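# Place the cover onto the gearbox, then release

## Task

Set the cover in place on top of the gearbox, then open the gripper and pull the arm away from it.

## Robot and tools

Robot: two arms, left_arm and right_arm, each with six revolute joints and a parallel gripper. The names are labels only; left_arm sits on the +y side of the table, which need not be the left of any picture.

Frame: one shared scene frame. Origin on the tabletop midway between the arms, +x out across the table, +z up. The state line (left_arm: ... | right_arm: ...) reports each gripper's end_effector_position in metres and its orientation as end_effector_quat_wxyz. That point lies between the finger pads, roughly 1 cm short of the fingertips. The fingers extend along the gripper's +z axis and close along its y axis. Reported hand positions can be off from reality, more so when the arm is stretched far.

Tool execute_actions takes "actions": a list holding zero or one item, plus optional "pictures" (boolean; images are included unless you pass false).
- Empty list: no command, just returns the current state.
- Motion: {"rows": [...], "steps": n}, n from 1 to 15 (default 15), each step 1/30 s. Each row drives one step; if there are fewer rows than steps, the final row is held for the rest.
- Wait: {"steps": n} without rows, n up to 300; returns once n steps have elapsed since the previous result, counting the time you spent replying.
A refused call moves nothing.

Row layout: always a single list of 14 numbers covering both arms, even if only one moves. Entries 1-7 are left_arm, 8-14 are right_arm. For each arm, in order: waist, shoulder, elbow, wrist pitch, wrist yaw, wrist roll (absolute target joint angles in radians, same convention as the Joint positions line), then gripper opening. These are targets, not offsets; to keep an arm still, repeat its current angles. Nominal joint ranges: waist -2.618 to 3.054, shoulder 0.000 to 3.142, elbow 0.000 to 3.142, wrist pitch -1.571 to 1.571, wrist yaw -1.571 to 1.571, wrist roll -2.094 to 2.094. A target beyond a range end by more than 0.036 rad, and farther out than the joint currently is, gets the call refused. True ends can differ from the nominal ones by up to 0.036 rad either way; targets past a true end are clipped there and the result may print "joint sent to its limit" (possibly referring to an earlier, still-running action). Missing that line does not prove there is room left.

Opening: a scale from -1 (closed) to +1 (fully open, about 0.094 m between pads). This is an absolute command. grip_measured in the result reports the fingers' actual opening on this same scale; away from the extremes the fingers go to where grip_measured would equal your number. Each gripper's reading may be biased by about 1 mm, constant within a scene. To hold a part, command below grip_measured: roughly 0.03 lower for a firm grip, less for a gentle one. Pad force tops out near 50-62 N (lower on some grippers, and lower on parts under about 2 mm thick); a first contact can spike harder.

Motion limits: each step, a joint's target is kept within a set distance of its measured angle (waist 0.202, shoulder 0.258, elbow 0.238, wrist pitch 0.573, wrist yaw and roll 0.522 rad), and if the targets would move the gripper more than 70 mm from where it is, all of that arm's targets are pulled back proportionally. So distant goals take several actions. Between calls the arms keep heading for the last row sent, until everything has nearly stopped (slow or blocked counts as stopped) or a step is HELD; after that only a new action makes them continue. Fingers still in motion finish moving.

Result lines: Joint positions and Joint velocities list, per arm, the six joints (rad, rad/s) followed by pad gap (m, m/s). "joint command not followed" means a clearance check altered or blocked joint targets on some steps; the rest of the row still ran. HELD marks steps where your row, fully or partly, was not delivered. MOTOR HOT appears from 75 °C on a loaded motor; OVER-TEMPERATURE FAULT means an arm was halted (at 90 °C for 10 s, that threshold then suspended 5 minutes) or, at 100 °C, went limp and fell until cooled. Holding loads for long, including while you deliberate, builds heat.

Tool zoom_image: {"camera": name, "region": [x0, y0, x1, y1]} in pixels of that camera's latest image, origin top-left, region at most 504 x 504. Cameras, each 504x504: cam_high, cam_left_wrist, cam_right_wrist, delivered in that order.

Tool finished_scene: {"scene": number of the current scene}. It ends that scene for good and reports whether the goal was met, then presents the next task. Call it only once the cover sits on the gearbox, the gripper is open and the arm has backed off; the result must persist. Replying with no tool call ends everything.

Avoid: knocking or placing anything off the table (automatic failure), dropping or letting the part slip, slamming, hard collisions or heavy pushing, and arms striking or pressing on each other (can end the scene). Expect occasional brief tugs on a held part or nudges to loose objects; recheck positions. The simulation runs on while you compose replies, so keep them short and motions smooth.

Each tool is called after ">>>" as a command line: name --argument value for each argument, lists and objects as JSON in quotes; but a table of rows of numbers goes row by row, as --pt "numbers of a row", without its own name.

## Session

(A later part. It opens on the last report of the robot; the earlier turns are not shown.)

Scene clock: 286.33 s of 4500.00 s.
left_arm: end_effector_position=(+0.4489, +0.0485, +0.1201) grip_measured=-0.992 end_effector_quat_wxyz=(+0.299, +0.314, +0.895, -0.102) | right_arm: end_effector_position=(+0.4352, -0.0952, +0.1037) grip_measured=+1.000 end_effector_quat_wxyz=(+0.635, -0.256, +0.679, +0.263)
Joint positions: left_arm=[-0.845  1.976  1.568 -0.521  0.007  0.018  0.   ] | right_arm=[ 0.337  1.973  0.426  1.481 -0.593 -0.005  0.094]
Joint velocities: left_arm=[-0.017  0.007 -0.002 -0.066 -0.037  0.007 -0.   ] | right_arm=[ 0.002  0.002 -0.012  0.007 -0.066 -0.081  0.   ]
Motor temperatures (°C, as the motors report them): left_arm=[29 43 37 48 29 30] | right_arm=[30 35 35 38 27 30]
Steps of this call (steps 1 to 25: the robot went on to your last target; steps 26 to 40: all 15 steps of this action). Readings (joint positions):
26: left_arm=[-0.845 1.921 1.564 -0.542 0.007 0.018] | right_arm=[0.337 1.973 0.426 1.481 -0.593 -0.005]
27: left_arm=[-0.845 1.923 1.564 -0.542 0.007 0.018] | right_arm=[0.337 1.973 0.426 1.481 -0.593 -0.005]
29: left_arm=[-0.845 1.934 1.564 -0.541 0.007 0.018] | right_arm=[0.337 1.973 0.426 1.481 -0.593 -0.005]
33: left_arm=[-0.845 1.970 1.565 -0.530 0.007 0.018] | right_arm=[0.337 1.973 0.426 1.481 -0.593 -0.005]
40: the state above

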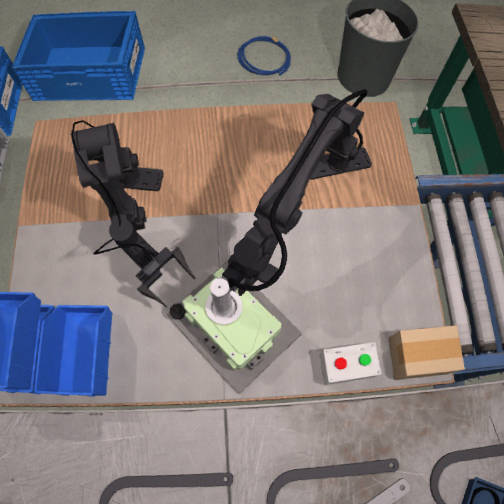

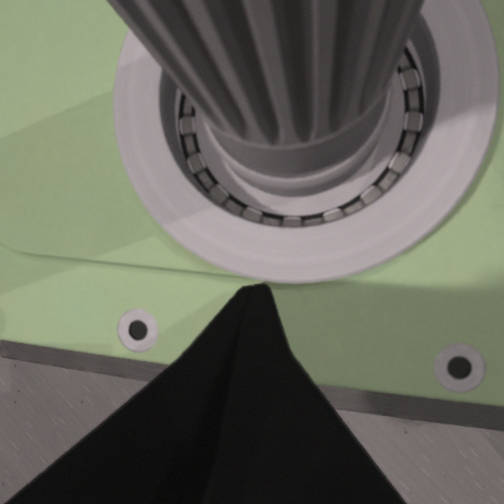

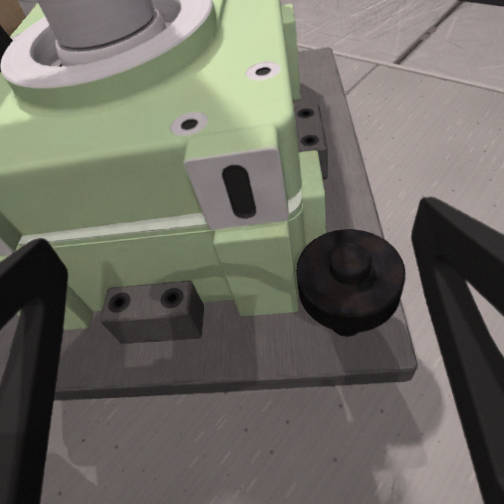

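>>> execute_actions --actions '[{"rows":[[-0.85,2.03,1.575,-0.6,0,0.02,-1,0.36,1.7,0.5,1.0,-0.5,-0.1,-1],[-0.85,2.03,1.575,-0.6,0,0.02,-1,0.40,1.5,0.6,0.5,-0.4,-0.2,-1],[-0.85,2.03,1.575,-0.6,0,0.02,-1,0.45,1.42,0.9,-0.1,-0.33,-0.30,-1]],"steps":15}]' --pictures false

>>> execute_actions --actions '[{"rows":[[-0.85,2.03,1.575,-0.6,0,0.02,-1,0.46,1.5,1.13,-0.16,-0.33,-0.30,-1],[-0.85,2.03,1.575,-0.6,0,0.02,-1,0.46,1.5,1.13,-0.16,-0.33,-0.30,-1],[-0.85,2.03,1.575,-0.6,0,0.02,-1,0.46,1.5,1.16,-0.16,-0.33,-0.30,-1],[-0.85,2.03,1.575,-0.6,0,0.02,-1,0.46,1.55,1.16,-0.18,-0.33,-0.30,-1],[-0.85,2.03,1.575,-0.6,0,0.02,-1,0.46,1.6,1.16,-0.18,-0.33,-0.30,-1],[-0.85,2.03,1.575,-0.6,0,0.02,-1,0.46,1.67,1.16,-0.18,-0.33,-0.30,-1]],"steps":15}]' --pictures false

>>> execute_actions --actions '[{"rows":[[-0.85,2.03,1.575,-0.6,0,0.02,-1,0.46,1.70,1.16,-0.18,-0.33,-0.30,-1],[-0.85,2.03,1.575,-0.6,0,0.02,-1,0.46,1.71,1.16,-0.18,-0.33,-0.30,-1],[-0.85,2.03,1.575,-0.6,0,0.02,-1,0.46,1.72,1.16,-0.18,-0.33,-0.30,-1],[-0.85,2.03,1.575,-0.6,0,0.02,-1,0.46,1.73,1.16,-0.18,-0.33,-0.30,-1],[-0.85,2.03,1.575,-0.6,0,0.02,-1,0.46,1.74,1.16,-0.18,-0.33,-0.30,-1],[-0.85,2.03,1.575,-0.6,0,0.02,-1,0.46,1.75,1.16,-0.18,-0.33,-0.30,-1],[-0.85,2.03,1.575,-0.6,0,0.02,-1,0.46,1.76,1.16,-0.18,-0.33,-0.30,-1],[-0.85,2.03,1.575,-0.6,0,0.02,-1,0.46,1.78,1.16,-0.2,-0.33,-0.30,-1],[-0.85,2.03,1.575,-0.6,0,0.02,-1,0.46,1.8,1.16,-0.23,-0.33,-0.30,-1]],"steps":15}]'

Scene clock: 288.57 s of 4500.00 s.
left_arm: end_effector_position=(+0.4489, +0.0485, +0.1201) grip_measured=-0.992 end_effector_quat_wxyz=(+0.299, +0.314, +0.895, -0.102) | right_arm: end_effector_position=(+0.4626, -0.0804, +0.2490) grip_measured=-0.978 end_effector_quat_wxyz=(+0.586, -0.313, +0.734, +0.139)
Joint positions: left_arm=[-0.845  1.976  1.568 -0.521  0.007  0.018  0.   ] | right_arm=[ 0.446  1.394  0.913  0.185 -0.354 -0.275  0.001]
Joint velocities: left_arm=[-0.002 -0.022 -0.002 -0.051  0.022 -0.037 -0.001] | right_arm=[-0.017  0.252 -0.007 -1.853  0.183 -0.11   0.   ]
Motor temperatures (°C, as the motors report them): left_arm=[29 43 37 48 29 30] | right_arm=[30 35 35 39 27 30]
Steps of this call (steps 1 to 15: the robot went on to your last target; steps 16 to 52: nothing new was sent; steps 53 to 67: all 15 steps of this action). Readings (joint positions):
53: left_arm=[-0.845 1.976 1.568 -0.521 0.007 0.018] | right_arm=[0.339 1.941 0.430 1.411 -0.581 -0.018]
54: left_arm=[-0.845 1.976 1.568 -0.521 0.007 0.018] | right_arm=[0.349 1.875 0.447 1.273 -0.551 -0.048]
56: left_arm=[-0.845 1.976 1.568 -0.521 0.007 0.018] | right_arm=[0.392 1.748 0.545 1.041 -0.480 -0.122]
60: left_arm=[-0.845 1.976 1.568 -0.521 0.007 0.018] | right_arm=[0.444 1.514 0.798 0.639 -0.403 -0.216]
67: the state above

Scene clock: 289.07 s of 4500.00 s.
left_arm: end_effector_position=(+0.4489, +0.0485, +0.1201) grip_measured=-0.992 end_effector_quat_wxyz=(+0.299, +0.314, +0.895, -0.102) | right_arm: end_effector_position=(+0.4878, -0.0743, +0.1470) grip_measured=-0.978 end_effector_quat_wxyz=(+0.409, -0.317, +0.843, +0.146)
Joint positions: left_arm=[-0.845  1.976  1.568 -0.521  0.007  0.018  0.   ] | right_arm=[ 0.452  1.692  1.144 -0.171 -0.331 -0.294  0.001]
Joint velocities: left_arm=[-0.002 -0.002  0.002  0.007  0.007 -0.022 -0.   ] | right_arm=[-0.017  0.002  0.017 -0.007  0.037  0.007  0.001]
Motor temperatures (°C, as the motors report them): left_arm=[29 43 37 47 29 30] | right_arm=[30 35 35 39 27 30]
Steps of this call (steps 1 to 15: all 15 steps of this action). Readings (joint positions):
1: left_arm=[-0.845 1.976 1.568 -0.521 0.007 0.018] | right_arm=[0.446 1.413 0.938 0.101 -0.351 -0.279]
2: left_arm=[-0.845 1.976 1.568 -0.521 0.007 0.018] | right_arm=[0.448 1.451 0.986 0.028 -0.348 -0.282]
4: left_arm=[-0.845 1.976 1.568 -0.521 0.007 0.018] | right_arm=[0.451 1.514 1.074 -0.047 -0.341 -0.287]
8: left_arm=[-0.845 1.976 1.568 -0.521 0.007 0.018] | right_arm=[0.452 1.618 1.144 -0.082 -0.337 -0.292]
15: the state above

Scene clock: 289.57 s of 4500.00 s.
left_arm: end_effector_position=(+0.4489, +0.0485, +0.1201) grip_measured=-0.992 end_effector_quat_wxyz=(+0.299, +0.314, +0.895, -0.102) | right_arm: end_effector_position=(+0.4924, -0.0714, +0.1229) grip_measured=-0.978 end_effector_quat_wxyz=(+0.390, -0.318, +0.851, +0.152)
Joint positions: left_arm=[-0.845  1.976  1.568 -0.521  0.007  0.018  0.   ] | right_arm=[ 0.452  1.759  1.151 -0.153 -0.34  -0.294  0.001]
Joint velocities: left_arm=[-0.017 -0.007 -0.012  0.007 -0.037 -0.022 -0.001] | right_arm=[ 0.007  0.002 -0.007  0.037 -0.007  0.007 -0.   ]
Motor temperatures (°C, as the motors report them): left_arm=[29 42 37 47 29 30] | right_arm=[30 35 35 38 27 30]
Steps of this call (steps 1 to 15: all 15 steps of this action). Readings (joint positions):
1: left_arm=[-0.845 1.976 1.568 -0.521 0.007 0.018] | right_arm=[0.452 1.692 1.144 -0.171 -0.331 -0.294]
2: left_arm=[-0.845 1.976 1.568 -0.521 0.007 0.018] | right_arm=[0.452 1.694 1.144 -0.172 -0.331 -0.294]
4: left_arm=[-0.845 1.976 1.568 -0.521 0.007 0.018] | right_arm=[0.452 1.702 1.144 -0.172 -0.331 -0.294]
8: left_arm=[-0.845 1.976 1.568 -0.521 0.007 0.018] | right_arm=[0.452 1.743 1.144 -0.172 -0.331 -0.294]
15: the state above

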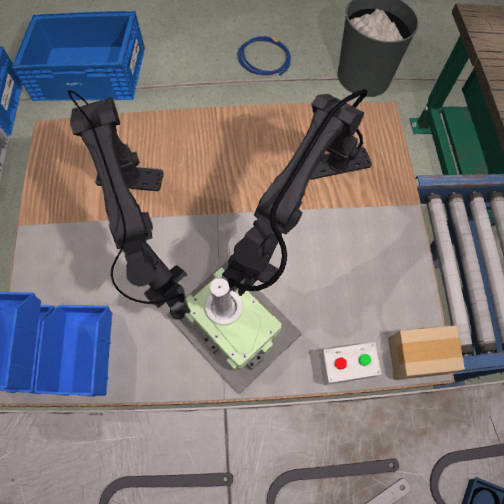

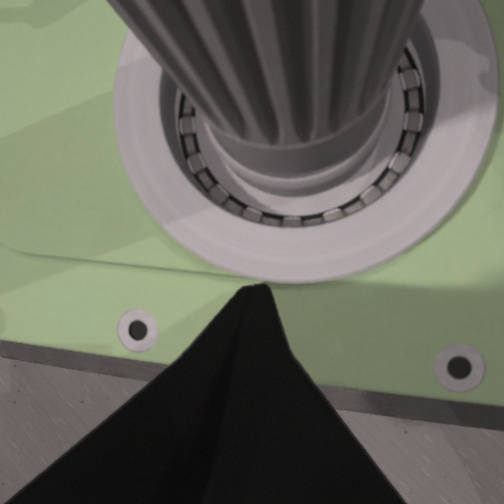

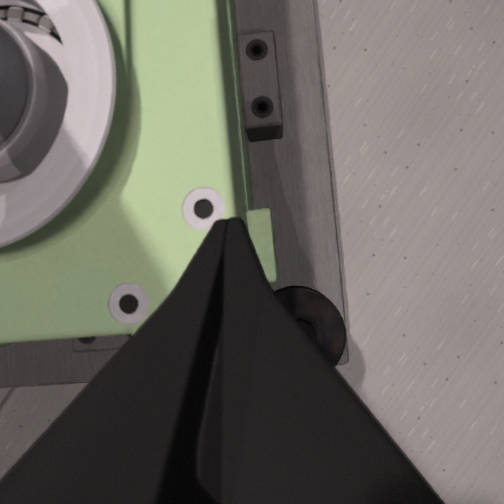

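>>> execute_actions --actions '[{"rows":[[-0.85,2.07,1.54,-0.7,0,0.02,-1,0.47,1.84,1.12,-0.33,-0.36,-0.30,-1]],"steps":12}]' --pictures false

>>> execute_actions --actions '[{"rows":[[-0.85,1.93,1.57,-0.5,0,0.02,-1,0.455,1.72,1.15,-0.15,-0.33,-0.30,-1],[-0.85,1.85,1.55,-0.5,0,0.02,-1,0.455,1.62,1.13,-0.15,-0.33,-0.30,-1],[-0.8,1.55,1.1,0.0,0,0.02,-1,0.45,1.42,0.9,-0.1,-0.33,-0.30,-1]],"steps":15}]' --pictures false

>>> execute_actions --actions '[{"rows":[[-0.65,1.6,0.5,1.0,0.2,0.02,1,0.36,1.5,0.48,0.7,-0.4,-0.1,1]],"steps":15}]' --pictures false

>>> execute_actions --actions '[{"rows":[[-0.65,2.0,0.46,1.5,0.25,0.02,1,0.337,1.95,0.42,1.5,-0.6,0,1]],"steps":15}]' --pictures false

>>> execute_actions --actions '[{"steps":8}]'

Scene clock: 291.30 s of 4500.00 s.
left_arm: end_effector_position=(+0.4482, +0.0490, +0.1175) grip_measured=-0.992 end_effector_quat_wxyz=(+0.295, +0.315, +0.897, -0.101) | right_arm: end_effector_position=(+0.4915, -0.0688, +0.1210) grip_measured=-0.978 end_effector_quat_wxyz=(+0.388, -0.321, +0.850, +0.158)
Joint positions: left_arm=[-0.845  1.979  1.568 -0.526  0.007  0.018  0.   ] | right_arm=[ 0.453  1.766  1.151 -0.151 -0.355 -0.295  0.001]
Joint velocities: left_arm=[-0.017  0.002 -0.017 -0.037 -0.037  0.022 -0.001] | right_arm=[-0.002  0.012 -0.002  0.007 -0.022 -0.051 -0.   ]
Motor temperatures (°C, as the motors report them): left_arm=[29 42 37 47 29 30] | right_arm=[30 35 35 38 27 30]
Steps of this call (steps 1 to 15: the robot went on to your last target; steps 16 to 40: nothing new was sent; steps 41 to 52: all 12 steps of this action). Readings (joint positions):
41: left_arm=[-0.845 1.979 1.568 -0.526 0.007 0.018] | right_arm=[0.453 1.762 1.151 -0.156 -0.344 -0.295]
42: left_arm=[-0.845 1.979 1.568 -0.526 0.007 0.018] | right_arm=[0.453 1.765 1.151 -0.153 -0.350 -0.295]
44: left_arm=[-0.845 1.979 1.568 -0.526 0.007 0.018] | right_arm=[0.453 1.766 1.151 -0.151 -0.355 -0.295]
48: left_arm=[-0.845 1.979 1.568 -0.526 0.007 0.018] | right_arm=[0.453 1.766 1.151 -0.151 -0.355 -0.295]
52: the state above

Scene clock: 291.80 s of 4500.00 s.
left_arm: end_effector_position=(+0.4306, +0.0880, +0.2274) grip_measured=-0.992 end_effector_quat_wxyz=(+0.502, +0.265, +0.808, -0.156) | right_arm: end_effector_position=(+0.4353, -0.0885, +0.1740) grip_measured=-0.978 end_effector_quat_wxyz=(+0.453, -0.319, +0.820, +0.143)
Joint positions: left_arm=[-0.805  1.542  1.127 -0.048  0.003  0.018  0.   ] | right_arm=[ 0.453  1.419  0.909 -0.109 -0.334 -0.295  0.001]
Joint velocities: left_arm=[-0.007  0.051 -0.012  0.212  0.037 -0.022 -0.001] | right_arm=[-0.012 -0.002 -0.002  0.007 -0.007  0.051 -0.   ]
Motor temperatures (°C, as the motors report them): left_arm=[29 42 37 47 29 30] | right_arm=[30 35 35 38 27 30]
Steps of this call (steps 1 to 15: all 15 steps of this action). Readings (joint positions):
1: left_arm=[-0.845 1.971 1.569 -0.520 0.006 0.018] | right_arm=[0.453 1.760 1.152 -0.143 -0.352 -0.295]
2: left_arm=[-0.845 1.961 1.564 -0.520 0.006 0.018] | right_arm=[0.453 1.748 1.148 -0.144 -0.347 -0.295]
4: left_arm=[-0.840 1.881 1.453 -0.389 0.006 0.018] | right_arm=[0.453 1.637 1.033 -0.105 -0.336 -0.295]
8: left_arm=[-0.811 1.610 1.169 -0.184 0.005 0.018] | right_arm=[0.453 1.432 0.909 -0.132 -0.335 -0.295]
15: the state above

Scene clock: 292.30 s of 4500.00 s.
left_arm: end_effector_position=(+0.4079, +0.1510, +0.1263) grip_measured=+1.000 end_effector_quat_wxyz=(+0.585, +0.237, +0.749, -0.202) | right_arm: end_effector_position=(+0.4243, -0.1211, +0.1014) grip_measured=+1.000 end_effector_quat_wxyz=(+0.527, -0.223, +0.800, +0.180)
Joint positions: left_arm=[-0.641  1.621  0.482  0.898  0.182  0.018  0.094] | right_arm=[ 0.358  1.521  0.46   0.639 -0.388 -0.111  0.094]
Joint velocities: left_arm=[-0.027 -0.027 -0.007  0.681  0.022  0.037  0.   ] | right_arm=[-0.007  0.002 -0.002  0.388 -0.051  0.022  0.   ]
Motor temperatures (°C, as the motors report them): left_arm=[29 42 37 47 29 30] | right_arm=[30 35 35 38 27 30]
Steps of this call (steps 1 to 15: all 15 steps of this action). Readings (joint positions):
1: left_arm=[-0.788 1.545 1.088 0.043 0.038 0.018] | right_arm=[0.443 1.423 0.872 -0.020 -0.349 -0.267]
2: left_arm=[-0.757 1.546 1.024 0.184 0.080 0.018] | right_arm=[0.422 1.428 0.810 0.121 -0.363 -0.235]
4: left_arm=[-0.683 1.565 0.878 0.423 0.117 0.018] | right_arm=[0.376 1.459 0.666 0.348 -0.369 -0.188]
8: left_arm=[-0.639 1.607 0.571 0.741 0.147 0.018] | right_arm=[0.358 1.517 0.473 0.497 -0.377 -0.138]
15: the state above

Scene clock: 292.80 s of 4500.00 s.
left_arm: end_effector_position=(+0.4140, +0.1371, +0.0870) grip_measured=+1.000 end_effector_quat_wxyz=(+0.630, +0.249, +0.699, -0.229) | right_arm: end_effector_position=(+0.4342, -0.0934, +0.0951) grip_measured=+1.000 end_effector_quat_wxyz=(+0.622, -0.254, +0.692, +0.264)
Joint positions: left_arm=[-0.641  2.019  0.464  1.451  0.239  0.018  0.094] | right_arm=[ 0.345  1.973  0.426  1.442 -0.585 -0.008  0.094]
Joint velocities: left_arm=[ 0.017 -0.012  0.007  0.227  0.007 -0.066  0.   ] | right_arm=[ 0.012 -0.022 -0.012  0.344 -0.022  0.007  0.   ]
Motor temperatures (°C, as the motors report them): left_arm=[29 42 37 47 29 30] | right_arm=[30 35 35 38 27 30]
Steps of this call (steps 1 to 15: all 15 steps of this action). Readings (joint positions):
1: left_arm=[-0.641 1.653 0.479 0.986 0.191 0.018] | right_arm=[0.354 1.554 0.454 0.723 -0.419 -0.095]
2: left_arm=[-0.641 1.722 0.481 1.121 0.202 0.018] | right_arm=[0.351 1.625 0.453 0.857 -0.456 -0.077]
4: left_arm=[-0.641 1.877 0.481 1.287 0.216 0.018] | right_arm=[0.346 1.797 0.453 1.083 -0.504 -0.051]
8: left_arm=[-0.641 2.027 0.467 1.346 0.229 0.018] | right_arm=[0.345 1.972 0.431 1.278 -0.553 -0.023]
15: the state above

Scene clock: 293.07 s of 4500.00 s.
left_arm: end_effector_position=(+0.4142, +0.1366, +0.0926) grip_measured=+1.000 end_effector_quat_wxyz=(+0.638, +0.249, +0.691, -0.231) | right_arm: end_effector_position=(+0.4340, -0.0923, +0.1026) grip_measured=+1.000 end_effector_quat_wxyz=(+0.633, -0.258, +0.680, +0.265)
Joint positions: left_arm=[-0.641  2.019  0.464  1.474  0.241  0.018  0.094] | right_arm=[ 0.345  1.973  0.426  1.476 -0.592 -0.005  0.094]
Joint velocities: left_arm=[ 0.007  0.002 -0.002  0.022  0.051  0.022  0.   ] | right_arm=[ 0.002 -0.002 -0.012  0.022  0.037 -0.022  0.   ]
Motor temperatures (°C, as the motors report them): left_arm=[29 42 37 47 29 30] | right_arm=[30 35 35 38 27 30]
Steps of this call (steps 1 to 8: the robot went on to your last target). Readings (joint positions):
1: left_arm=[-0.641 2.019 0.464 1.458 0.239 0.018] | right_arm=[0.345 1.973 0.426 1.451 -0.586 -0.008]
2: left_arm=[-0.641 2.019 0.464 1.463 0.240 0.018] | right_arm=[0.345 1.973 0.426 1.458 -0.588 -0.007]
4: left_arm=[-0.641 2.019 0.464 1.468 0.240 0.018] | right_arm=[0.345 1.973 0.426 1.467 -0.590 -0.006]
8: the state above

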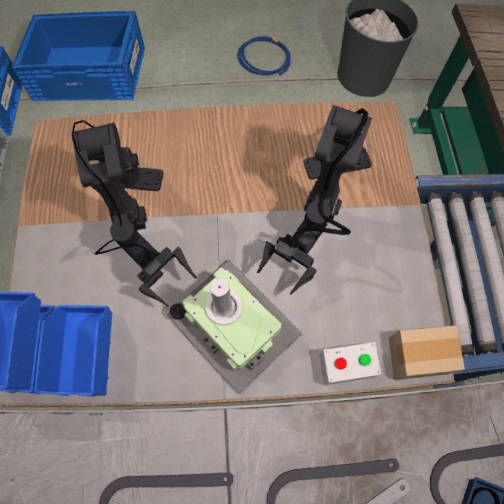

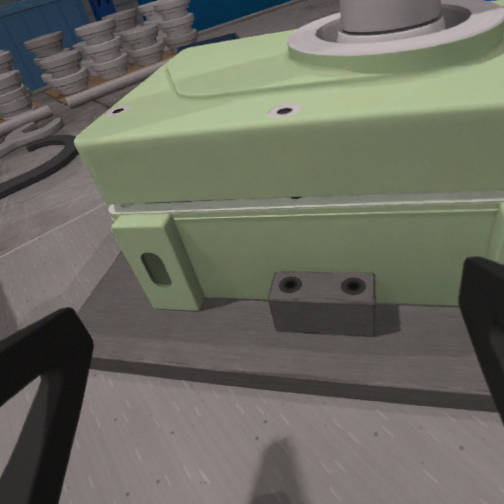

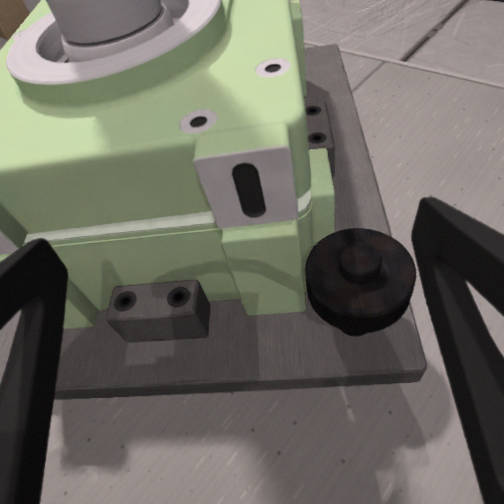

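>>> execute_actions --actions '[{"rows":[[-0.75,1.7,0.6,1.0,0,0.02,-1,0.36,1.7,0.5,1.0,-0.5,-0.1,-1],[-0.75,1.6,0.7,0.7,0,0.02,-1,0.40,1.5,0.6,0.5,-0.4,-0.2,-1],[-0.8,1.5,0.9,0.3,0,0.02,-1,0.45,1.42,0.9,-0.1,-0.3,-0.25,-1]],"steps":15}]' --pictures false

>>> execute_actions --actions '[{"rows":[[-0.8,1.72,1.56,-0.54,0,0.02,-1,0.47,1.68,1.41,-0.28,-0.27,-0.25,-1]],"steps":15}]' --pictures false

>>> execute_actions --actions '[{"rows":[[-0.8,1.78,1.57,-0.54,0,0.02,-1,0.49,1.72,1.41,-0.28,-0.27,-0.25,-1],[-0.8,1.82,1.57,-0.54,0,0.02,-1,0.50,1.76,1.41,-0.28,-0.27,-0.25,-1],[-0.8,1.86,1.57,-0.54,0,0.02,-1,0.51,1.81,1.41,-0.28,-0.27,-0.25,-1],[-0.8,1.90,1.57,-0.54,0,0.02,-1,0.52,1.86,1.41,-0.28,-0.27,-0.25,-1]],"steps":15}]'

Scene clock: 295.33 s of 4500.00 s.
left_arm: end_effector_position=(+0.4292, +0.0903, +0.2730) grip_measured=-0.991 end_effector_quat_wxyz=(+0.636, +0.236, +0.707, -0.200) | right_arm: end_effector_position=(+0.4656, -0.0845, +0.2492) grip_measured=-0.978 end_effector_quat_wxyz=(+0.585, -0.288, +0.744, +0.142)
Joint positions: left_arm=[-0.796  1.475  0.909  0.453  0.02   0.019  0.   ] | right_arm=[ 0.446  1.394  0.914  0.187 -0.326 -0.229  0.001]
Joint velocities: left_arm=[-0.007  0.281  0.007 -0.945 -0.125  0.095 -0.001] | right_arm=[-0.022  0.222 -0.017 -1.824  0.11  -0.11  -0.   ]
Motor temperatures (°C, as the motors report them): left_arm=[29 42 37 48 29 30] | right_arm=[30 35 35 38 27 30]
Steps of this call (steps 1 to 30: the robot went on to your last target; steps 31 to 53: nothing new was sent; steps 54 to 68: all 15 steps of this action). Readings (joint positions):
54: left_arm=[-0.654 1.987 0.475 1.406 0.204 0.019] | right_arm=[0.346 1.941 0.431 1.411 -0.581 -0.019]
55: left_arm=[-0.678 1.930 0.508 1.266 0.162 0.019] | right_arm=[0.354 1.876 0.448 1.273 -0.551 -0.048]
57: left_arm=[-0.732 1.818 0.615 1.055 0.113 0.019] | right_arm=[0.394 1.748 0.545 1.040 -0.472 -0.108]
61: left_arm=[-0.792 1.585 0.836 0.684 0.064 0.019] | right_arm=[0.444 1.513 0.799 0.636 -0.382 -0.182]
68: the state above

Scene clock: 295.83 s of 4500.00 s.
left_arm: end_effector_position=(+0.4557, +0.0746, +0.2523) grip_measured=-0.992 end_effector_quat_wxyz=(+0.436, +0.275, +0.846, -0.136) | right_arm: end_effector_position=(+0.5248, -0.0678, +0.2366) grip_measured=-0.978 end_effector_quat_wxyz=(+0.481, -0.291, +0.817, +0.130)
Joint positions: left_arm=[-0.796  1.715  1.544 -0.451  0.008  0.019  0.   ] | right_arm=[ 0.463  1.693  1.383 -0.24  -0.276 -0.244  0.001]
Joint velocities: left_arm=[-0.007 -0.105  0.037 -0.198 -0.051  0.022 -0.001] | right_arm=[-0.007  0.007  0.002 -0.168 -0.051  0.037 -0.001]
Motor temperatures (°C, as the motors report them): left_arm=[29 42 37 48 29 30] | right_arm=[30 35 35 38 27 30]
Steps of this call (steps 1 to 15: all 15 steps of this action). Readings (joint positions):
1: left_arm=[-0.796 1.500 0.933 0.387 0.019 0.019] | right_arm=[0.447 1.426 0.943 0.096 -0.320 -0.232]
2: left_arm=[-0.796 1.549 0.991 0.299 0.017 0.019] | right_arm=[0.452 1.494 1.012 0.011 -0.313 -0.235]
4: left_arm=[-0.796 1.668 1.145 0.091 0.014 0.019] | right_arm=[0.460 1.642 1.164 -0.096 -0.297 -0.238]
8: left_arm=[-0.796 1.780 1.407 -0.305 0.010 0.019] | right_arm=[0.463 1.735 1.339 -0.214 -0.279 -0.242]
15: the state above

Scene clock: 296.33 s of 4500.00 s.
left_arm: end_effector_position=(+0.4595, +0.0722, +0.1364) grip_measured=-0.992 end_effector_quat_wxyz=(+0.309, +0.292, +0.900, -0.097) | right_arm: end_effector_position=(+0.5210, -0.0393, +0.1334) grip_measured=-0.978 end_effector_quat_wxyz=(+0.372, -0.314, +0.862, +0.143)
Joint positions: left_arm=[-0.796  1.934  1.564 -0.542  0.007  0.019  0.   ] | right_arm=[ 0.52   1.892  1.395 -0.29  -0.27  -0.245  0.001]
Joint velocities: left_arm=[-0.002 -0.125 -0.007 -0.081 -0.022  0.007 -0.   ] | right_arm=[ 0.017 -0.042  0.022 -0.037 -0.051 -0.007 -0.001]
Motor temperatures (°C, as the motors report them): left_arm=[29 42 37 48 29 30] | right_arm=[30 35 35 38 27 30]
Steps of this call (steps 1 to 15: all 15 steps of this action). Readings (joint positions):
1: left_arm=[-0.796 1.716 1.546 -0.461 0.008 0.019] | right_arm=[0.465 1.695 1.383 -0.244 -0.274 -0.244]
2: left_arm=[-0.796 1.727 1.551 -0.469 0.008 0.019] | right_arm=[0.469 1.703 1.383 -0.246 -0.273 -0.244]
4: left_arm=[-0.796 1.777 1.562 -0.471 0.008 0.019] | right_arm=[0.486 1.743 1.390 -0.246 -0.273 -0.244]
8: left_arm=[-0.796 1.907 1.564 -0.500 0.008 0.019] | right_arm=[0.518 1.863 1.395 -0.261 -0.273 -0.245]
15: the state above

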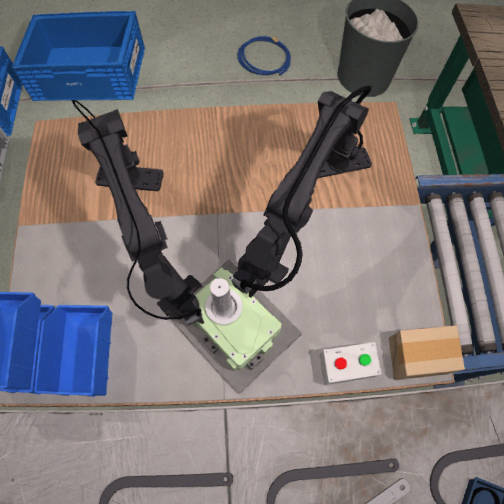

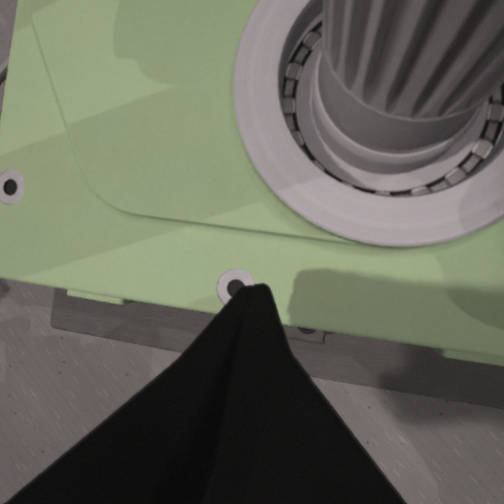

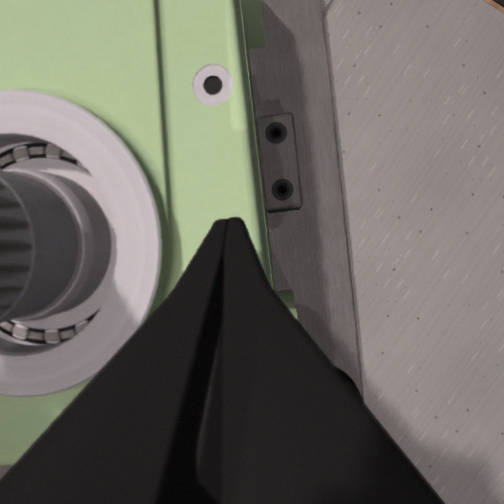

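Press right first only, gradually.

>>> execute_actions --actions '[{"rows":[[-0.81,1.93,1.59,-0.52,0,0.02,-1,0.53,1.89,1.41,-0.28,-0.27,-0.25,-1],[-0.81,1.94,1.59,-0.52,0,0.02,-1,0.53,1.90,1.41,-0.28,-0.27,-0.25,-1],[-0.81,1.95,1.59,-0.52,0,0.02,-1,0.53,1.91,1.41,-0.28,-0.27,-0.25,-1],[-0.81,1.96,1.59,-0.52,0,0.02,-1,0.53,1.92,1.41,-0.28,-0.27,-0.25,-1],[-0.81,1.97,1.59,-0.52,0,0.02,-1,0.53,1.93,1.41,-0.28,-0.27,-0.25,-1],[-0.81,1.98,1.59,-0.52,0,0.02,-1,0.53,1.94,1.41,-0.3,-0.27,-0.25,-1],[-0.81,1.99,1.59,-0.52,0,0.02,-1,0.53,1.955,1.41,-0.32,-0.27,-0.25,-1],[-0.81,2.0,1.59,-0.52,0,0.02,-1,0.53,1.97,1.40,-0.35,-0.27,-0.25,-1],[-0.81,2.01,1.59,-0.54,0,0.02,-1,0.53,1.985,1.39,-0.38,-0.27,-0.25,-1]],"steps":15}]'

Scene clock: 298.17 s of 4500.00 s.
left_arm: end_effector_position=(+0.4668, +0.0672, +0.1211) grip_measured=-0.992 end_effector_quat_wxyz=(+0.306, +0.292, +0.901, -0.096) | right_arm: end_effector_position=(+0.5248, -0.0363, +0.1226) grip_measured=-0.978 end_effector_quat_wxyz=(+0.368, -0.316, +0.862, +0.147)
Joint positions: left_arm=[-0.796  1.981  1.573 -0.511  0.007  0.019  0.   ] | right_arm=[ 0.52   1.924  1.397 -0.266 -0.279 -0.245  0.001]
Joint velocities: left_arm=[ 0.022  0.007  0.012  0.007  0.022  0.022 -0.   ] | right_arm=[ 0.002  0.022 -0.012  0.022  0.037 -0.066 -0.001]
Motor temperatures (°C, as the motors report them): left_arm=[29 43 37 48 29 30] | right_arm=[30 36 35 38 27 30]
Steps of this call (steps 1 to 30: the robot went on to your last target; steps 31 to 40: nothing new was sent; steps 41 to 55: all 15 steps of this action). Readings (joint positions):
41: left_arm=[-0.796 1.920 1.564 -0.542 0.007 0.019] | right_arm=[0.520 1.890 1.395 -0.290 -0.270 -0.245]
42: left_arm=[-0.796 1.922 1.564 -0.542 0.007 0.019] | right_arm=[0.520 1.890 1.395 -0.290 -0.270 -0.245]
44: left_arm=[-0.796 1.929 1.564 -0.538 0.007 0.019] | right_arm=[0.520 1.895 1.395 -0.289 -0.270 -0.245]
48: left_arm=[-0.796 1.969 1.564 -0.530 0.007 0.019] | right_arm=[0.520 1.920 1.397 -0.274 -0.275 -0.245]
55: the state above

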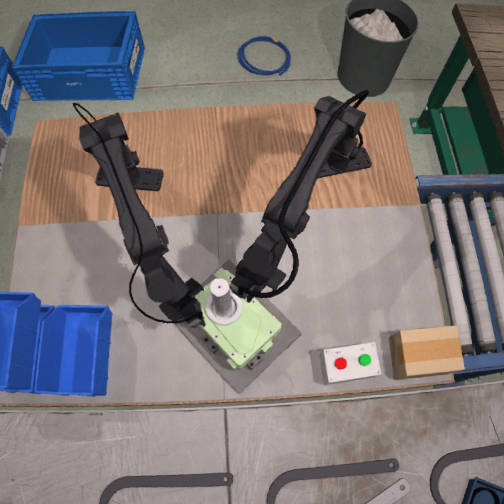

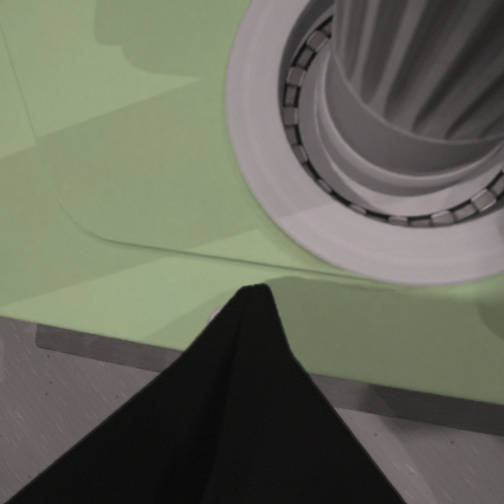

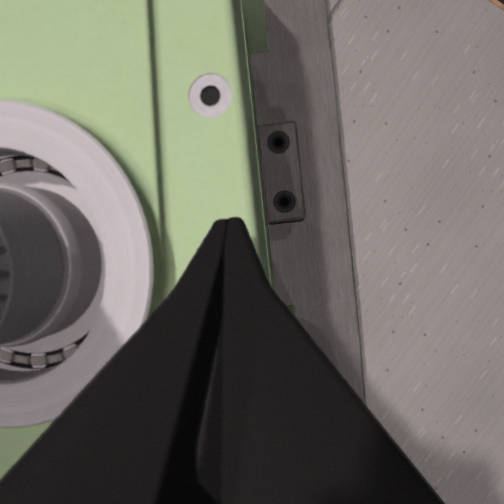

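>>> execute_actions --actions '[{"rows":[[-0.8,1.94,1.59,-0.5,0,0.02,-1,0.53,2.02,1.36,-0.45,-0.29,-0.25,-1]],"steps":12}]' --pictures false

>>> execute_actions --actions '[{"rows":[[-0.8,1.94,1.59,-0.5,0,0.02,-1,0.53,2.06,1.33,-0.52,-0.31,-0.25,-1]],"steps":12}]'

Scene clock: 299.13 s of 4500.00 s.
left_arm: end_effector_position=(+0.4669, +0.0671, +0.1294) grip_measured=-0.992 end_effector_quat_wxyz=(+0.314, +0.291, +0.898, -0.098) | right_arm: end_effector_position=(+0.5250, -0.0334, +0.1213) grip_measured=-0.978 end_effector_quat_wxyz=(+0.369, -0.319, +0.859, +0.154)
Joint positions: left_arm=[-0.796  1.965  1.573 -0.509  0.007  0.019  0.   ] | right_arm=[ 0.52   1.931  1.397 -0.257 -0.295 -0.246  0.001]
Joint velocities: left_arm=[-0.017  0.007 -0.012  0.022 -0.037  0.007 -0.   ] | right_arm=[ 0.002 -0.017  0.012  0.022 -0.007 -0.037 -0.001]
Motor temperatures (°C, as the motors report them): left_arm=[29 43 37 48 29 30] | right_arm=[30 36 35 38 27 30]
Steps of this call (steps 1 to 15: the robot went on to your last target; steps 16 to 17: nothing new was sent; steps 18 to 29: all 12 steps of this action). Readings (joint positions):
18: left_arm=[-0.796 1.978 1.573 -0.509 0.007 0.019] | right_arm=[0.520 1.926 1.397 -0.267 -0.282 -0.245]
19: left_arm=[-0.796 1.977 1.573 -0.509 0.007 0.019] | right_arm=[0.520 1.928 1.397 -0.264 -0.285 -0.245]
21: left_arm=[-0.796 1.972 1.573 -0.509 0.007 0.019] | right_arm=[0.520 1.929 1.397 -0.261 -0.290 -0.245]
25: left_arm=[-0.796 1.965 1.573 -0.509 0.007 0.019] | right_arm=[0.520 1.930 1.397 -0.258 -0.293 -0.246]
29: the state above

Scene clock: 299.53 s of 4500.00 s.
left_arm: end_effector_position=(+0.4669, +0.0671, +0.1294) grip_measured=-0.992 end_effector_quat_wxyz=(+0.314, +0.291, +0.898, -0.098) | right_arm: end_effector_position=(+0.5249, -0.0319, +0.1214) grip_measured=-0.978 end_effector_quat_wxyz=(+0.370, -0.320, +0.858, +0.158)
Joint positions: left_arm=[-0.796  1.965  1.573 -0.509  0.007  0.019  0.   ] | right_arm=[ 0.52   1.933  1.397 -0.252 -0.303 -0.246  0.001]
Joint velocities: left_arm=[-0.002 -0.012 -0.002 -0.007 -0.037  0.095  0.   ] | right_arm=[-0.017  0.007  0.007 -0.066 -0.081  0.022 -0.001]
Motor temperatures (°C, as the motors report them): left_arm=[29 43 37 48 29 30] | right_arm=[30 36 35 38 27 30]
Steps of this call (steps 1 to 12: all 12 steps of this action). Readings (joint positions):
1: left_arm=[-0.796 1.965 1.573 -0.509 0.007 0.019] | right_arm=[0.520 1.931 1.397 -0.256 -0.297 -0.246]
2: left_arm=[-0.796 1.965 1.573 -0.509 0.007 0.019] | right_arm=[0.520 1.931 1.397 -0.255 -0.298 -0.246]
4: left_arm=[-0.796 1.965 1.573 -0.509 0.007 0.019] | right_arm=[0.520 1.932 1.397 -0.253 -0.302 -0.246]
8: left_arm=[-0.796 1.965 1.573 -0.509 0.007 0.019] | right_arm=[0.520 1.933 1.397 -0.252 -0.303 -0.246]
12: the state above

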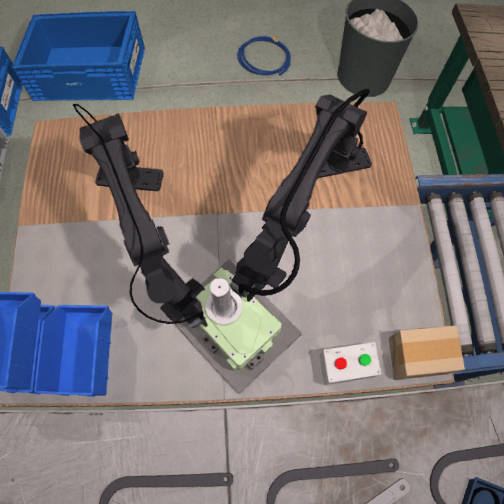

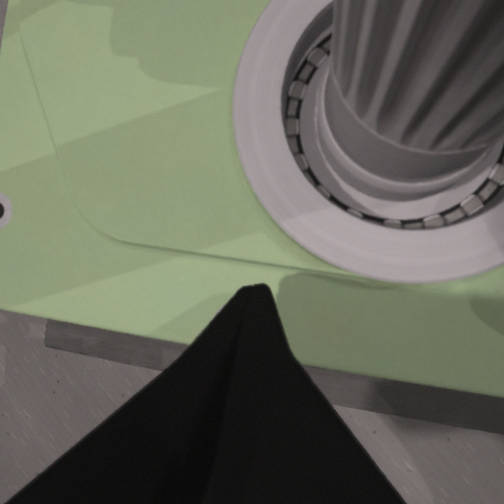

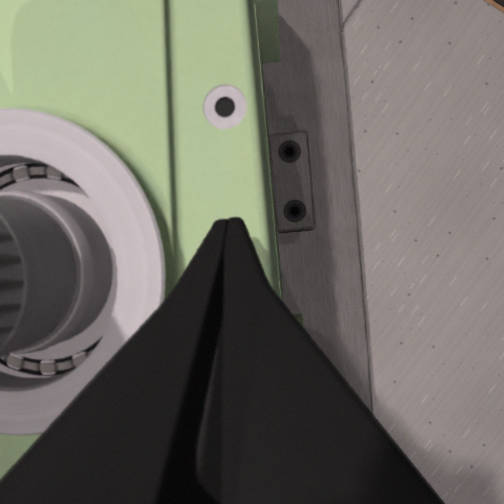

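>>> execute_actions --actions '[{"rows":[[-0.8,1.9,1.57,-0.5,0,0.02,-1,0.52,1.95,1.39,-0.3,-0.30,-0.25,-1],[-0.8,1.85,1.55,-0.5,0,0.02,-1,0.52,1.95,1.39,-0.3,-0.30,-0.25,-1],[-0.85,1.55,1.1,0.0,0,0.02,-1,0.52,1.95,1.39,-0.3,-0.30,-0.25,-1]],"steps":15}]' --pictures false

>>> execute_actions --actions '[{"rows":[[-0.93,1.6,0.55,0.85,0,0.02,-1,0.52,1.95,1.39,-0.3,-0.30,-0.25,-1]],"steps":15}]' --pictures false

>>> execute_actions --actions '[{"rows":[[-0.955,1.78,0.64,0.88,0,0.02,-1,0.52,1.95,1.39,-0.3,-0.30,-0.25,-1]],"steps":15}]'

Scene clock: 301.53 s of 4500.00 s.
left_arm: end_effector_position=(+0.4182, +0.0713, +0.2271) grip_measured=-0.992 end_effector_quat_wxyz=(+0.498, +0.283, +0.802, -0.166) | right_arm: end_effector_position=(+0.5265, -0.0313, +0.1242) grip_measured=-0.978 end_effector_quat_wxyz=(+0.375, -0.320, +0.855, +0.158)
Joint positions: left_arm=[-0.848  1.543  1.127 -0.049  0.003  0.019  0.   ] | right_arm=[ 0.52   1.931  1.397 -0.242 -0.305 -0.246  0.001]
Joint velocities: left_arm=[-0.017  0.022 -0.066  0.227 -0.081  0.037 -0.001] | right_arm=[-0.007 -0.012 -0.002 -0.022 -0.022 -0.037 -0.   ]
Motor temperatures (°C, as the motors report them): left_arm=[29 44 37 48 29 30] | right_arm=[30 35 35 38 27 30]
Steps of this call (steps 1 to 15: the robot went on to your last target; steps 16 to 45: nothing new was sent; steps 46 to 60: all 15 steps of this action). Readings (joint positions):
46: left_arm=[-0.796 1.962 1.573 -0.509 0.007 0.019] | right_arm=[0.520 1.931 1.397 -0.246 -0.304 -0.246]
47: left_arm=[-0.796 1.952 1.568 -0.509 0.007 0.019] | right_arm=[0.520 1.931 1.397 -0.243 -0.304 -0.246]
49: left_arm=[-0.803 1.873 1.458 -0.381 0.004 0.019] | right_arm=[0.520 1.931 1.397 -0.242 -0.305 -0.246]
53: left_arm=[-0.840 1.605 1.173 -0.179 0.003 0.019] | right_arm=[0.520 1.931 1.397 -0.242 -0.305 -0.246]
60: the state above

Scene clock: 302.03 s of 4500.00 s.
left_arm: end_effector_position=(+0.3572, +0.0733, +0.1121) grip_measured=-0.992 end_effector_quat_wxyz=(+0.544, +0.302, +0.755, -0.206) | right_arm: end_effector_position=(+0.5265, -0.0313, +0.1242) grip_measured=-0.978 end_effector_quat_wxyz=(+0.375, -0.320, +0.855, +0.158)
Joint positions: left_arm=[-0.93   1.622  0.531  0.762  0.002  0.019  0.   ] | right_arm=[ 0.52   1.931  1.397 -0.242 -0.305 -0.246  0.001]
Joint velocities: left_arm=[ 0.002 -0.071 -0.012  0.491  0.007  0.022  0.   ] | right_arm=[ 0.017 -0.007 -0.002  0.007 -0.022 -0.007 -0.002]
Motor temperatures (°C, as the motors report them): left_arm=[29 44 37 48 29 30] | right_arm=[30 35 35 37 27 30]
Steps of this call (steps 1 to 15: all 15 steps of this action). Readings (joint positions):
1: left_arm=[-0.855 1.545 1.088 0.043 -0.002 0.019] | right_arm=[0.520 1.931 1.397 -0.242 -0.305 -0.246]
2: left_arm=[-0.870 1.546 1.023 0.184 -0.006 0.019] | right_arm=[0.520 1.931 1.397 -0.242 -0.305 -0.246]
4: left_arm=[-0.908 1.564 0.877 0.419 -0.004 0.019] | right_arm=[0.520 1.931 1.397 -0.242 -0.305 -0.246]
8: left_arm=[-0.930 1.606 0.593 0.648 0.002 0.019] | right_arm=[0.520 1.931 1.397 -0.242 -0.305 -0.246]
15: the state above

Scene clock: 302.53 s of 4500.00 s.
left_arm: end_effector_position=(+0.3738, +0.0489, +0.0970) grip_measured=-0.992 end_effector_quat_wxyz=(+0.547, +0.306, +0.750, -0.212) | right_arm: end_effector_position=(+0.5265, -0.0313, +0.1242) grip_measured=-0.978 end_effector_quat_wxyz=(+0.375, -0.320, +0.855, +0.158)
Joint positions: left_arm=[-0.945  1.787  0.618  0.853  0.001  0.019  0.   ] | right_arm=[ 0.52   1.931  1.397 -0.242 -0.305 -0.246  0.001]
Joint velocities: left_arm=[-0.012  0.007  0.007  0.051 -0.051 -0.037  0.   ] | right_arm=[-0.002 -0.002 -0.002  0.037 -0.066  0.007  0.001]
Motor temperatures (°C, as the motors report them): left_arm=[29 43 37 48 29 30] | right_arm=[30 35 35 37 27 30]
Steps of this call (steps 1 to 15: all 15 steps of this action). Readings (joint positions):
1: left_arm=[-0.932 1.638 0.541 0.784 0.001 0.019] | right_arm=[0.520 1.931 1.397 -0.242 -0.305 -0.246]
2: left_arm=[-0.935 1.678 0.570 0.809 0.001 0.019] | right_arm=[0.520 1.931 1.397 -0.242 -0.305 -0.246]
4: left_arm=[-0.942 1.750 0.613 0.838 0.001 0.019] | right_arm=[0.520 1.931 1.397 -0.242 -0.305 -0.246]
8: left_arm=[-0.945 1.787 0.618 0.843 0.001 0.019] | right_arm=[0.520 1.931 1.397 -0.242 -0.305 -0.246]
15: the state above

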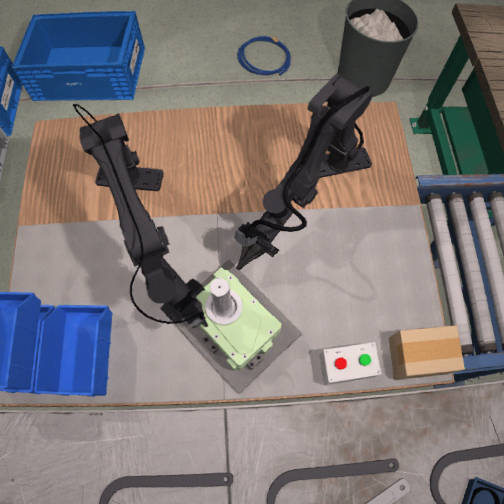

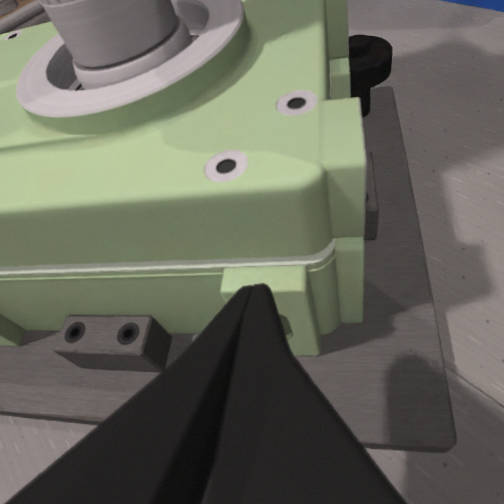

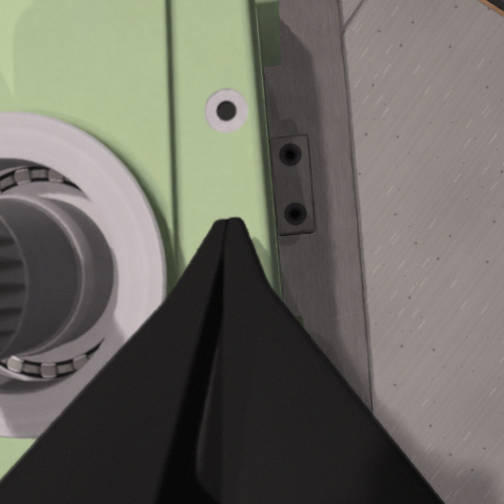

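>>> execute_actions --actions '[{"rows":[[-0.93,1.76,0.6,0.95,0,0.02,1,0.51,1.85,1.39,-0.25,-0.3,-0.25,-1],[-0.93,1.76,0.6,0.95,0,0.02,1,0.5,1.78,1.35,-0.2,-0.3,-0.25,-1],[-0.93,1.76,0.6,0.95,0,0.02,1,0.47,1.65,1.25,-0.2,-0.3,-0.25,-1],[-0.93,1.76,0.6,0.95,0,0.02,1,0.47,1.65,1.25,-0.2,-0.3,-0.25,-1],[-0.93,1.76,0.6,0.95,0,0.02,1,0.45,1.42,0.9,-0.1,-0.33,-0.30,-1]],"steps":15}]' --pictures false

>>> execute_actions --actions '[{"rows":[[-0.93,1.76,0.6,0.95,0,0.02,1,0.36,1.5,0.48,0.7,-0.4,-0.1,1]],"steps":15}]' --pictures false

>>> execute_actions --actions '[{"rows":[[-0.93,1.76,0.6,0.95,0,0.02,1,0.337,1.95,0.42,1.5,-0.6,0,1]],"steps":15}]' --pictures false

>>> execute_actions --actions '[{"steps":8}]'

Scene clock: 304.43 s of 4500.00 s.
left_arm: end_effector_position=(+0.3774, +0.0455, +0.1140) grip_measured=+1.000 end_effector_quat_wxyz=(+0.574, +0.298, +0.730, -0.222) | right_arm: end_effector_position=(+0.4356, -0.0935, +0.1734) grip_measured=-0.978 end_effector_quat_wxyz=(+0.449, -0.312, +0.826, +0.137)
Joint positions: left_arm=[-0.945  1.787  0.618  0.924  0.001  0.019  0.094] | right_arm=[ 0.447  1.415  0.914 -0.129 -0.319 -0.29   0.001]
Joint velocities: left_arm=[-0.027 -0.002 -0.007  0.007 -0.037 -0.037  0.   ] | right_arm=[-0.012  0.081 -0.09   0.081  0.081 -0.051 -0.   ]
Motor temperatures (°C, as the motors report them): left_arm=[29 43 37 48 29 30] | right_arm=[30 36 35 37 27 30]
Steps of this call (steps 1 to 15: the robot went on to your last target; steps 16 to 42: nothing new was sent; steps 43 to 57: all 15 steps of this action). Readings (joint positions):
43: left_arm=[-0.945 1.787 0.618 0.862 0.001 0.019] | right_arm=[0.520 1.925 1.397 -0.241 -0.304 -0.246]
44: left_arm=[-0.945 1.787 0.618 0.871 0.001 0.019] | right_arm=[0.519 1.911 1.387 -0.239 -0.303 -0.246]
46: left_arm=[-0.945 1.787 0.618 0.894 0.001 0.019] | right_arm=[0.507 1.824 1.312 -0.228 -0.303 -0.246]
50: left_arm=[-0.945 1.787 0.618 0.915 0.001 0.019] | right_arm=[0.453 1.503 1.021 -0.147 -0.310 -0.273]
57: the state above

Scene clock: 304.93 s of 4500.00 s.
left_arm: end_effector_position=(+0.3775, +0.0454, +0.1143) grip_measured=+1.000 end_effector_quat_wxyz=(+0.574, +0.298, +0.729, -0.222) | right_arm: end_effector_position=(+0.4239, -0.1207, +0.1008) grip_measured=+1.000 end_effector_quat_wxyz=(+0.526, -0.224, +0.800, +0.180)
Joint positions: left_arm=[-0.945  1.787  0.618  0.926  0.001  0.019  0.094] | right_arm=[ 0.359  1.522  0.46   0.637 -0.388 -0.111  0.094]
Joint velocities: left_arm=[-0.012  0.017 -0.002 -0.022 -0.081  0.037  0.   ] | right_arm=[-0.007 -0.002  0.012  0.256 -0.051  0.051  0.   ]
Motor temperatures (°C, as the motors report them): left_arm=[29 43 37 48 29 30] | right_arm=[30 36 35 37 27 30]
Steps of this call (steps 1 to 15: all 15 steps of this action). Readings (joint positions):
1: left_arm=[-0.945 1.787 0.618 0.925 0.001 0.019] | right_arm=[0.437 1.421 0.875 -0.040 -0.337 -0.264]
2: left_arm=[-0.945 1.787 0.618 0.925 0.001 0.019] | right_arm=[0.418 1.428 0.812 0.099 -0.353 -0.232]
4: left_arm=[-0.945 1.787 0.618 0.925 0.001 0.019] | right_arm=[0.376 1.462 0.667 0.327 -0.363 -0.186]
8: left_arm=[-0.945 1.787 0.618 0.926 0.001 0.019] | right_arm=[0.359 1.518 0.472 0.486 -0.374 -0.137]
15: the state above

Scene clock: 305.43 s of 4500.00 s.
left_arm: end_effector_position=(+0.3775, +0.0454, +0.1143) grip_measured=+1.000 end_effector_quat_wxyz=(+0.574, +0.298, +0.729, -0.222) | right_arm: end_effector_position=(+0.4342, -0.0933, +0.0951) grip_measured=+1.000 end_effector_quat_wxyz=(+0.622, -0.254, +0.692, +0.264)
Joint positions: left_arm=[-0.945  1.787  0.618  0.926  0.001  0.019  0.094] | right_arm=[ 0.345  1.973  0.426  1.442 -0.585 -0.008  0.094]
Joint velocities: left_arm=[ 0.002 -0.022 -0.007 -0.022  0.066 -0.022  0.   ] | right_arm=[ 0.002 -0.012  0.002  0.315 -0.139  0.007  0.   ]
Motor temperatures (°C, as the motors report them): left_arm=[29 43 37 48 29 30] | right_arm=[30 36 35 37 27 30]
Steps of this call (steps 1 to 15: all 15 steps of this action). Readings (joint positions):
1: left_arm=[-0.945 1.787 0.618 0.926 0.001 0.019] | right_arm=[0.355 1.554 0.453 0.722 -0.419 -0.095]
2: left_arm=[-0.945 1.787 0.618 0.926 0.001 0.019] | right_arm=[0.352 1.625 0.452 0.855 -0.456 -0.077]
4: left_arm=[-0.945 1.787 0.618 0.926 0.001 0.019] | right_arm=[0.346 1.797 0.452 1.082 -0.504 -0.051]
8: left_arm=[-0.945 1.787 0.618 0.926 0.001 0.019] | right_arm=[0.345 1.972 0.431 1.278 -0.553 -0.023]
15: the state above

Scene clock: 305.70 s of 4500.00 s.
left_arm: end_effector_position=(+0.3775, +0.0454, +0.1143) grip_measured=+1.000 end_effector_quat_wxyz=(+0.574, +0.298, +0.729, -0.222) | right_arm: end_effector_position=(+0.4340, -0.0923, +0.1026) grip_measured=+1.000 end_effector_quat_wxyz=(+0.633, -0.258, +0.680, +0.265)
Joint positions: left_arm=[-0.945  1.787  0.618  0.926  0.001  0.019  0.094] | right_arm=[ 0.345  1.973  0.426  1.476 -0.592 -0.005  0.094]
Joint velocities: left_arm=[ 0.002  0.007  0.012  0.007  0.022 -0.007  0.   ] | right_arm=[-0.002 -0.012 -0.007  0.051 -0.037 -0.007  0.   ]
Motor temperatures (°C, as the motors report them): left_arm=[29 43 37 48 29 30] | right_arm=[30 36 35 37 27 30]
Steps of this call (steps 1 to 8: the robot went on to your last target). Readings (joint positions):
1: left_arm=[-0.945 1.787 0.618 0.926 0.001 0.019] | right_arm=[0.345 1.973 0.426 1.451 -0.586 -0.008]
2: left_arm=[-0.945 1.787 0.618 0.926 0.001 0.019] | right_arm=[0.345 1.973 0.426 1.458 -0.588 -0.007]
4: left_arm=[-0.945 1.787 0.618 0.926 0.001 0.019] | right_arm=[0.345 1.973 0.426 1.468 -0.590 -0.006]
8: the state above

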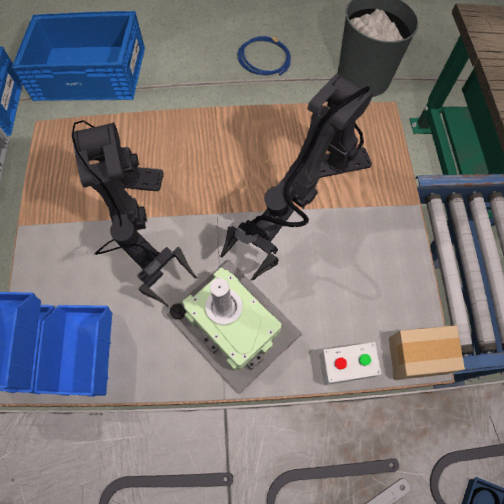

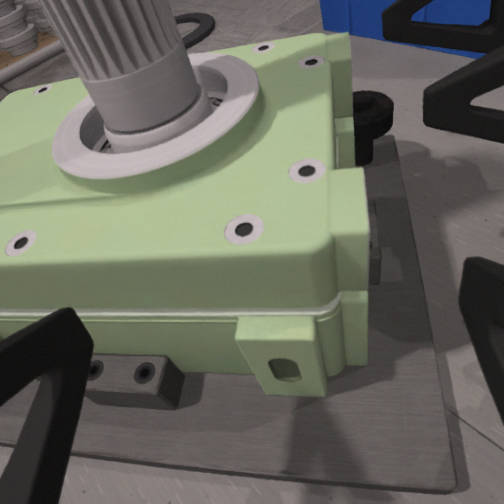

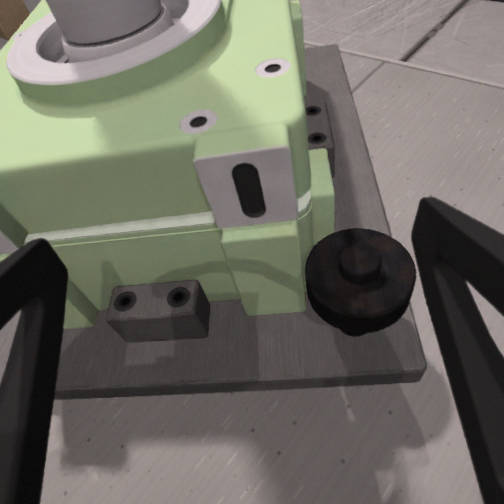

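>>> zoom_image --camera "cam_left_wrist" --region '[230,240,400,370]'

>>> zoom_image --camera "cam_right_wrist" --region '[170,140,350,270]'

Region (230, 240, 400, 370) of cam_left_wrist's 504x504 image, scaled by 2.965, with more detail than that image has; it fills the top 385 rows of this view, and the rest is white.

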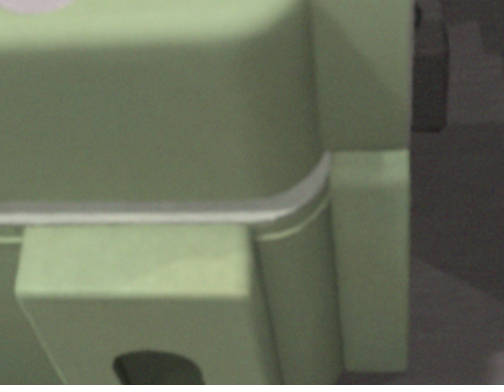

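Region (170, 140, 350, 270) of cam_right_wrist's 504x504 image, scaled by 2.800, with more detail than that image has.

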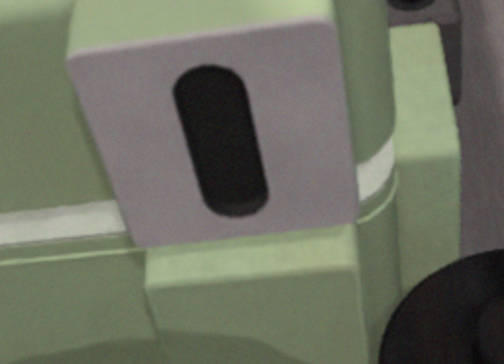

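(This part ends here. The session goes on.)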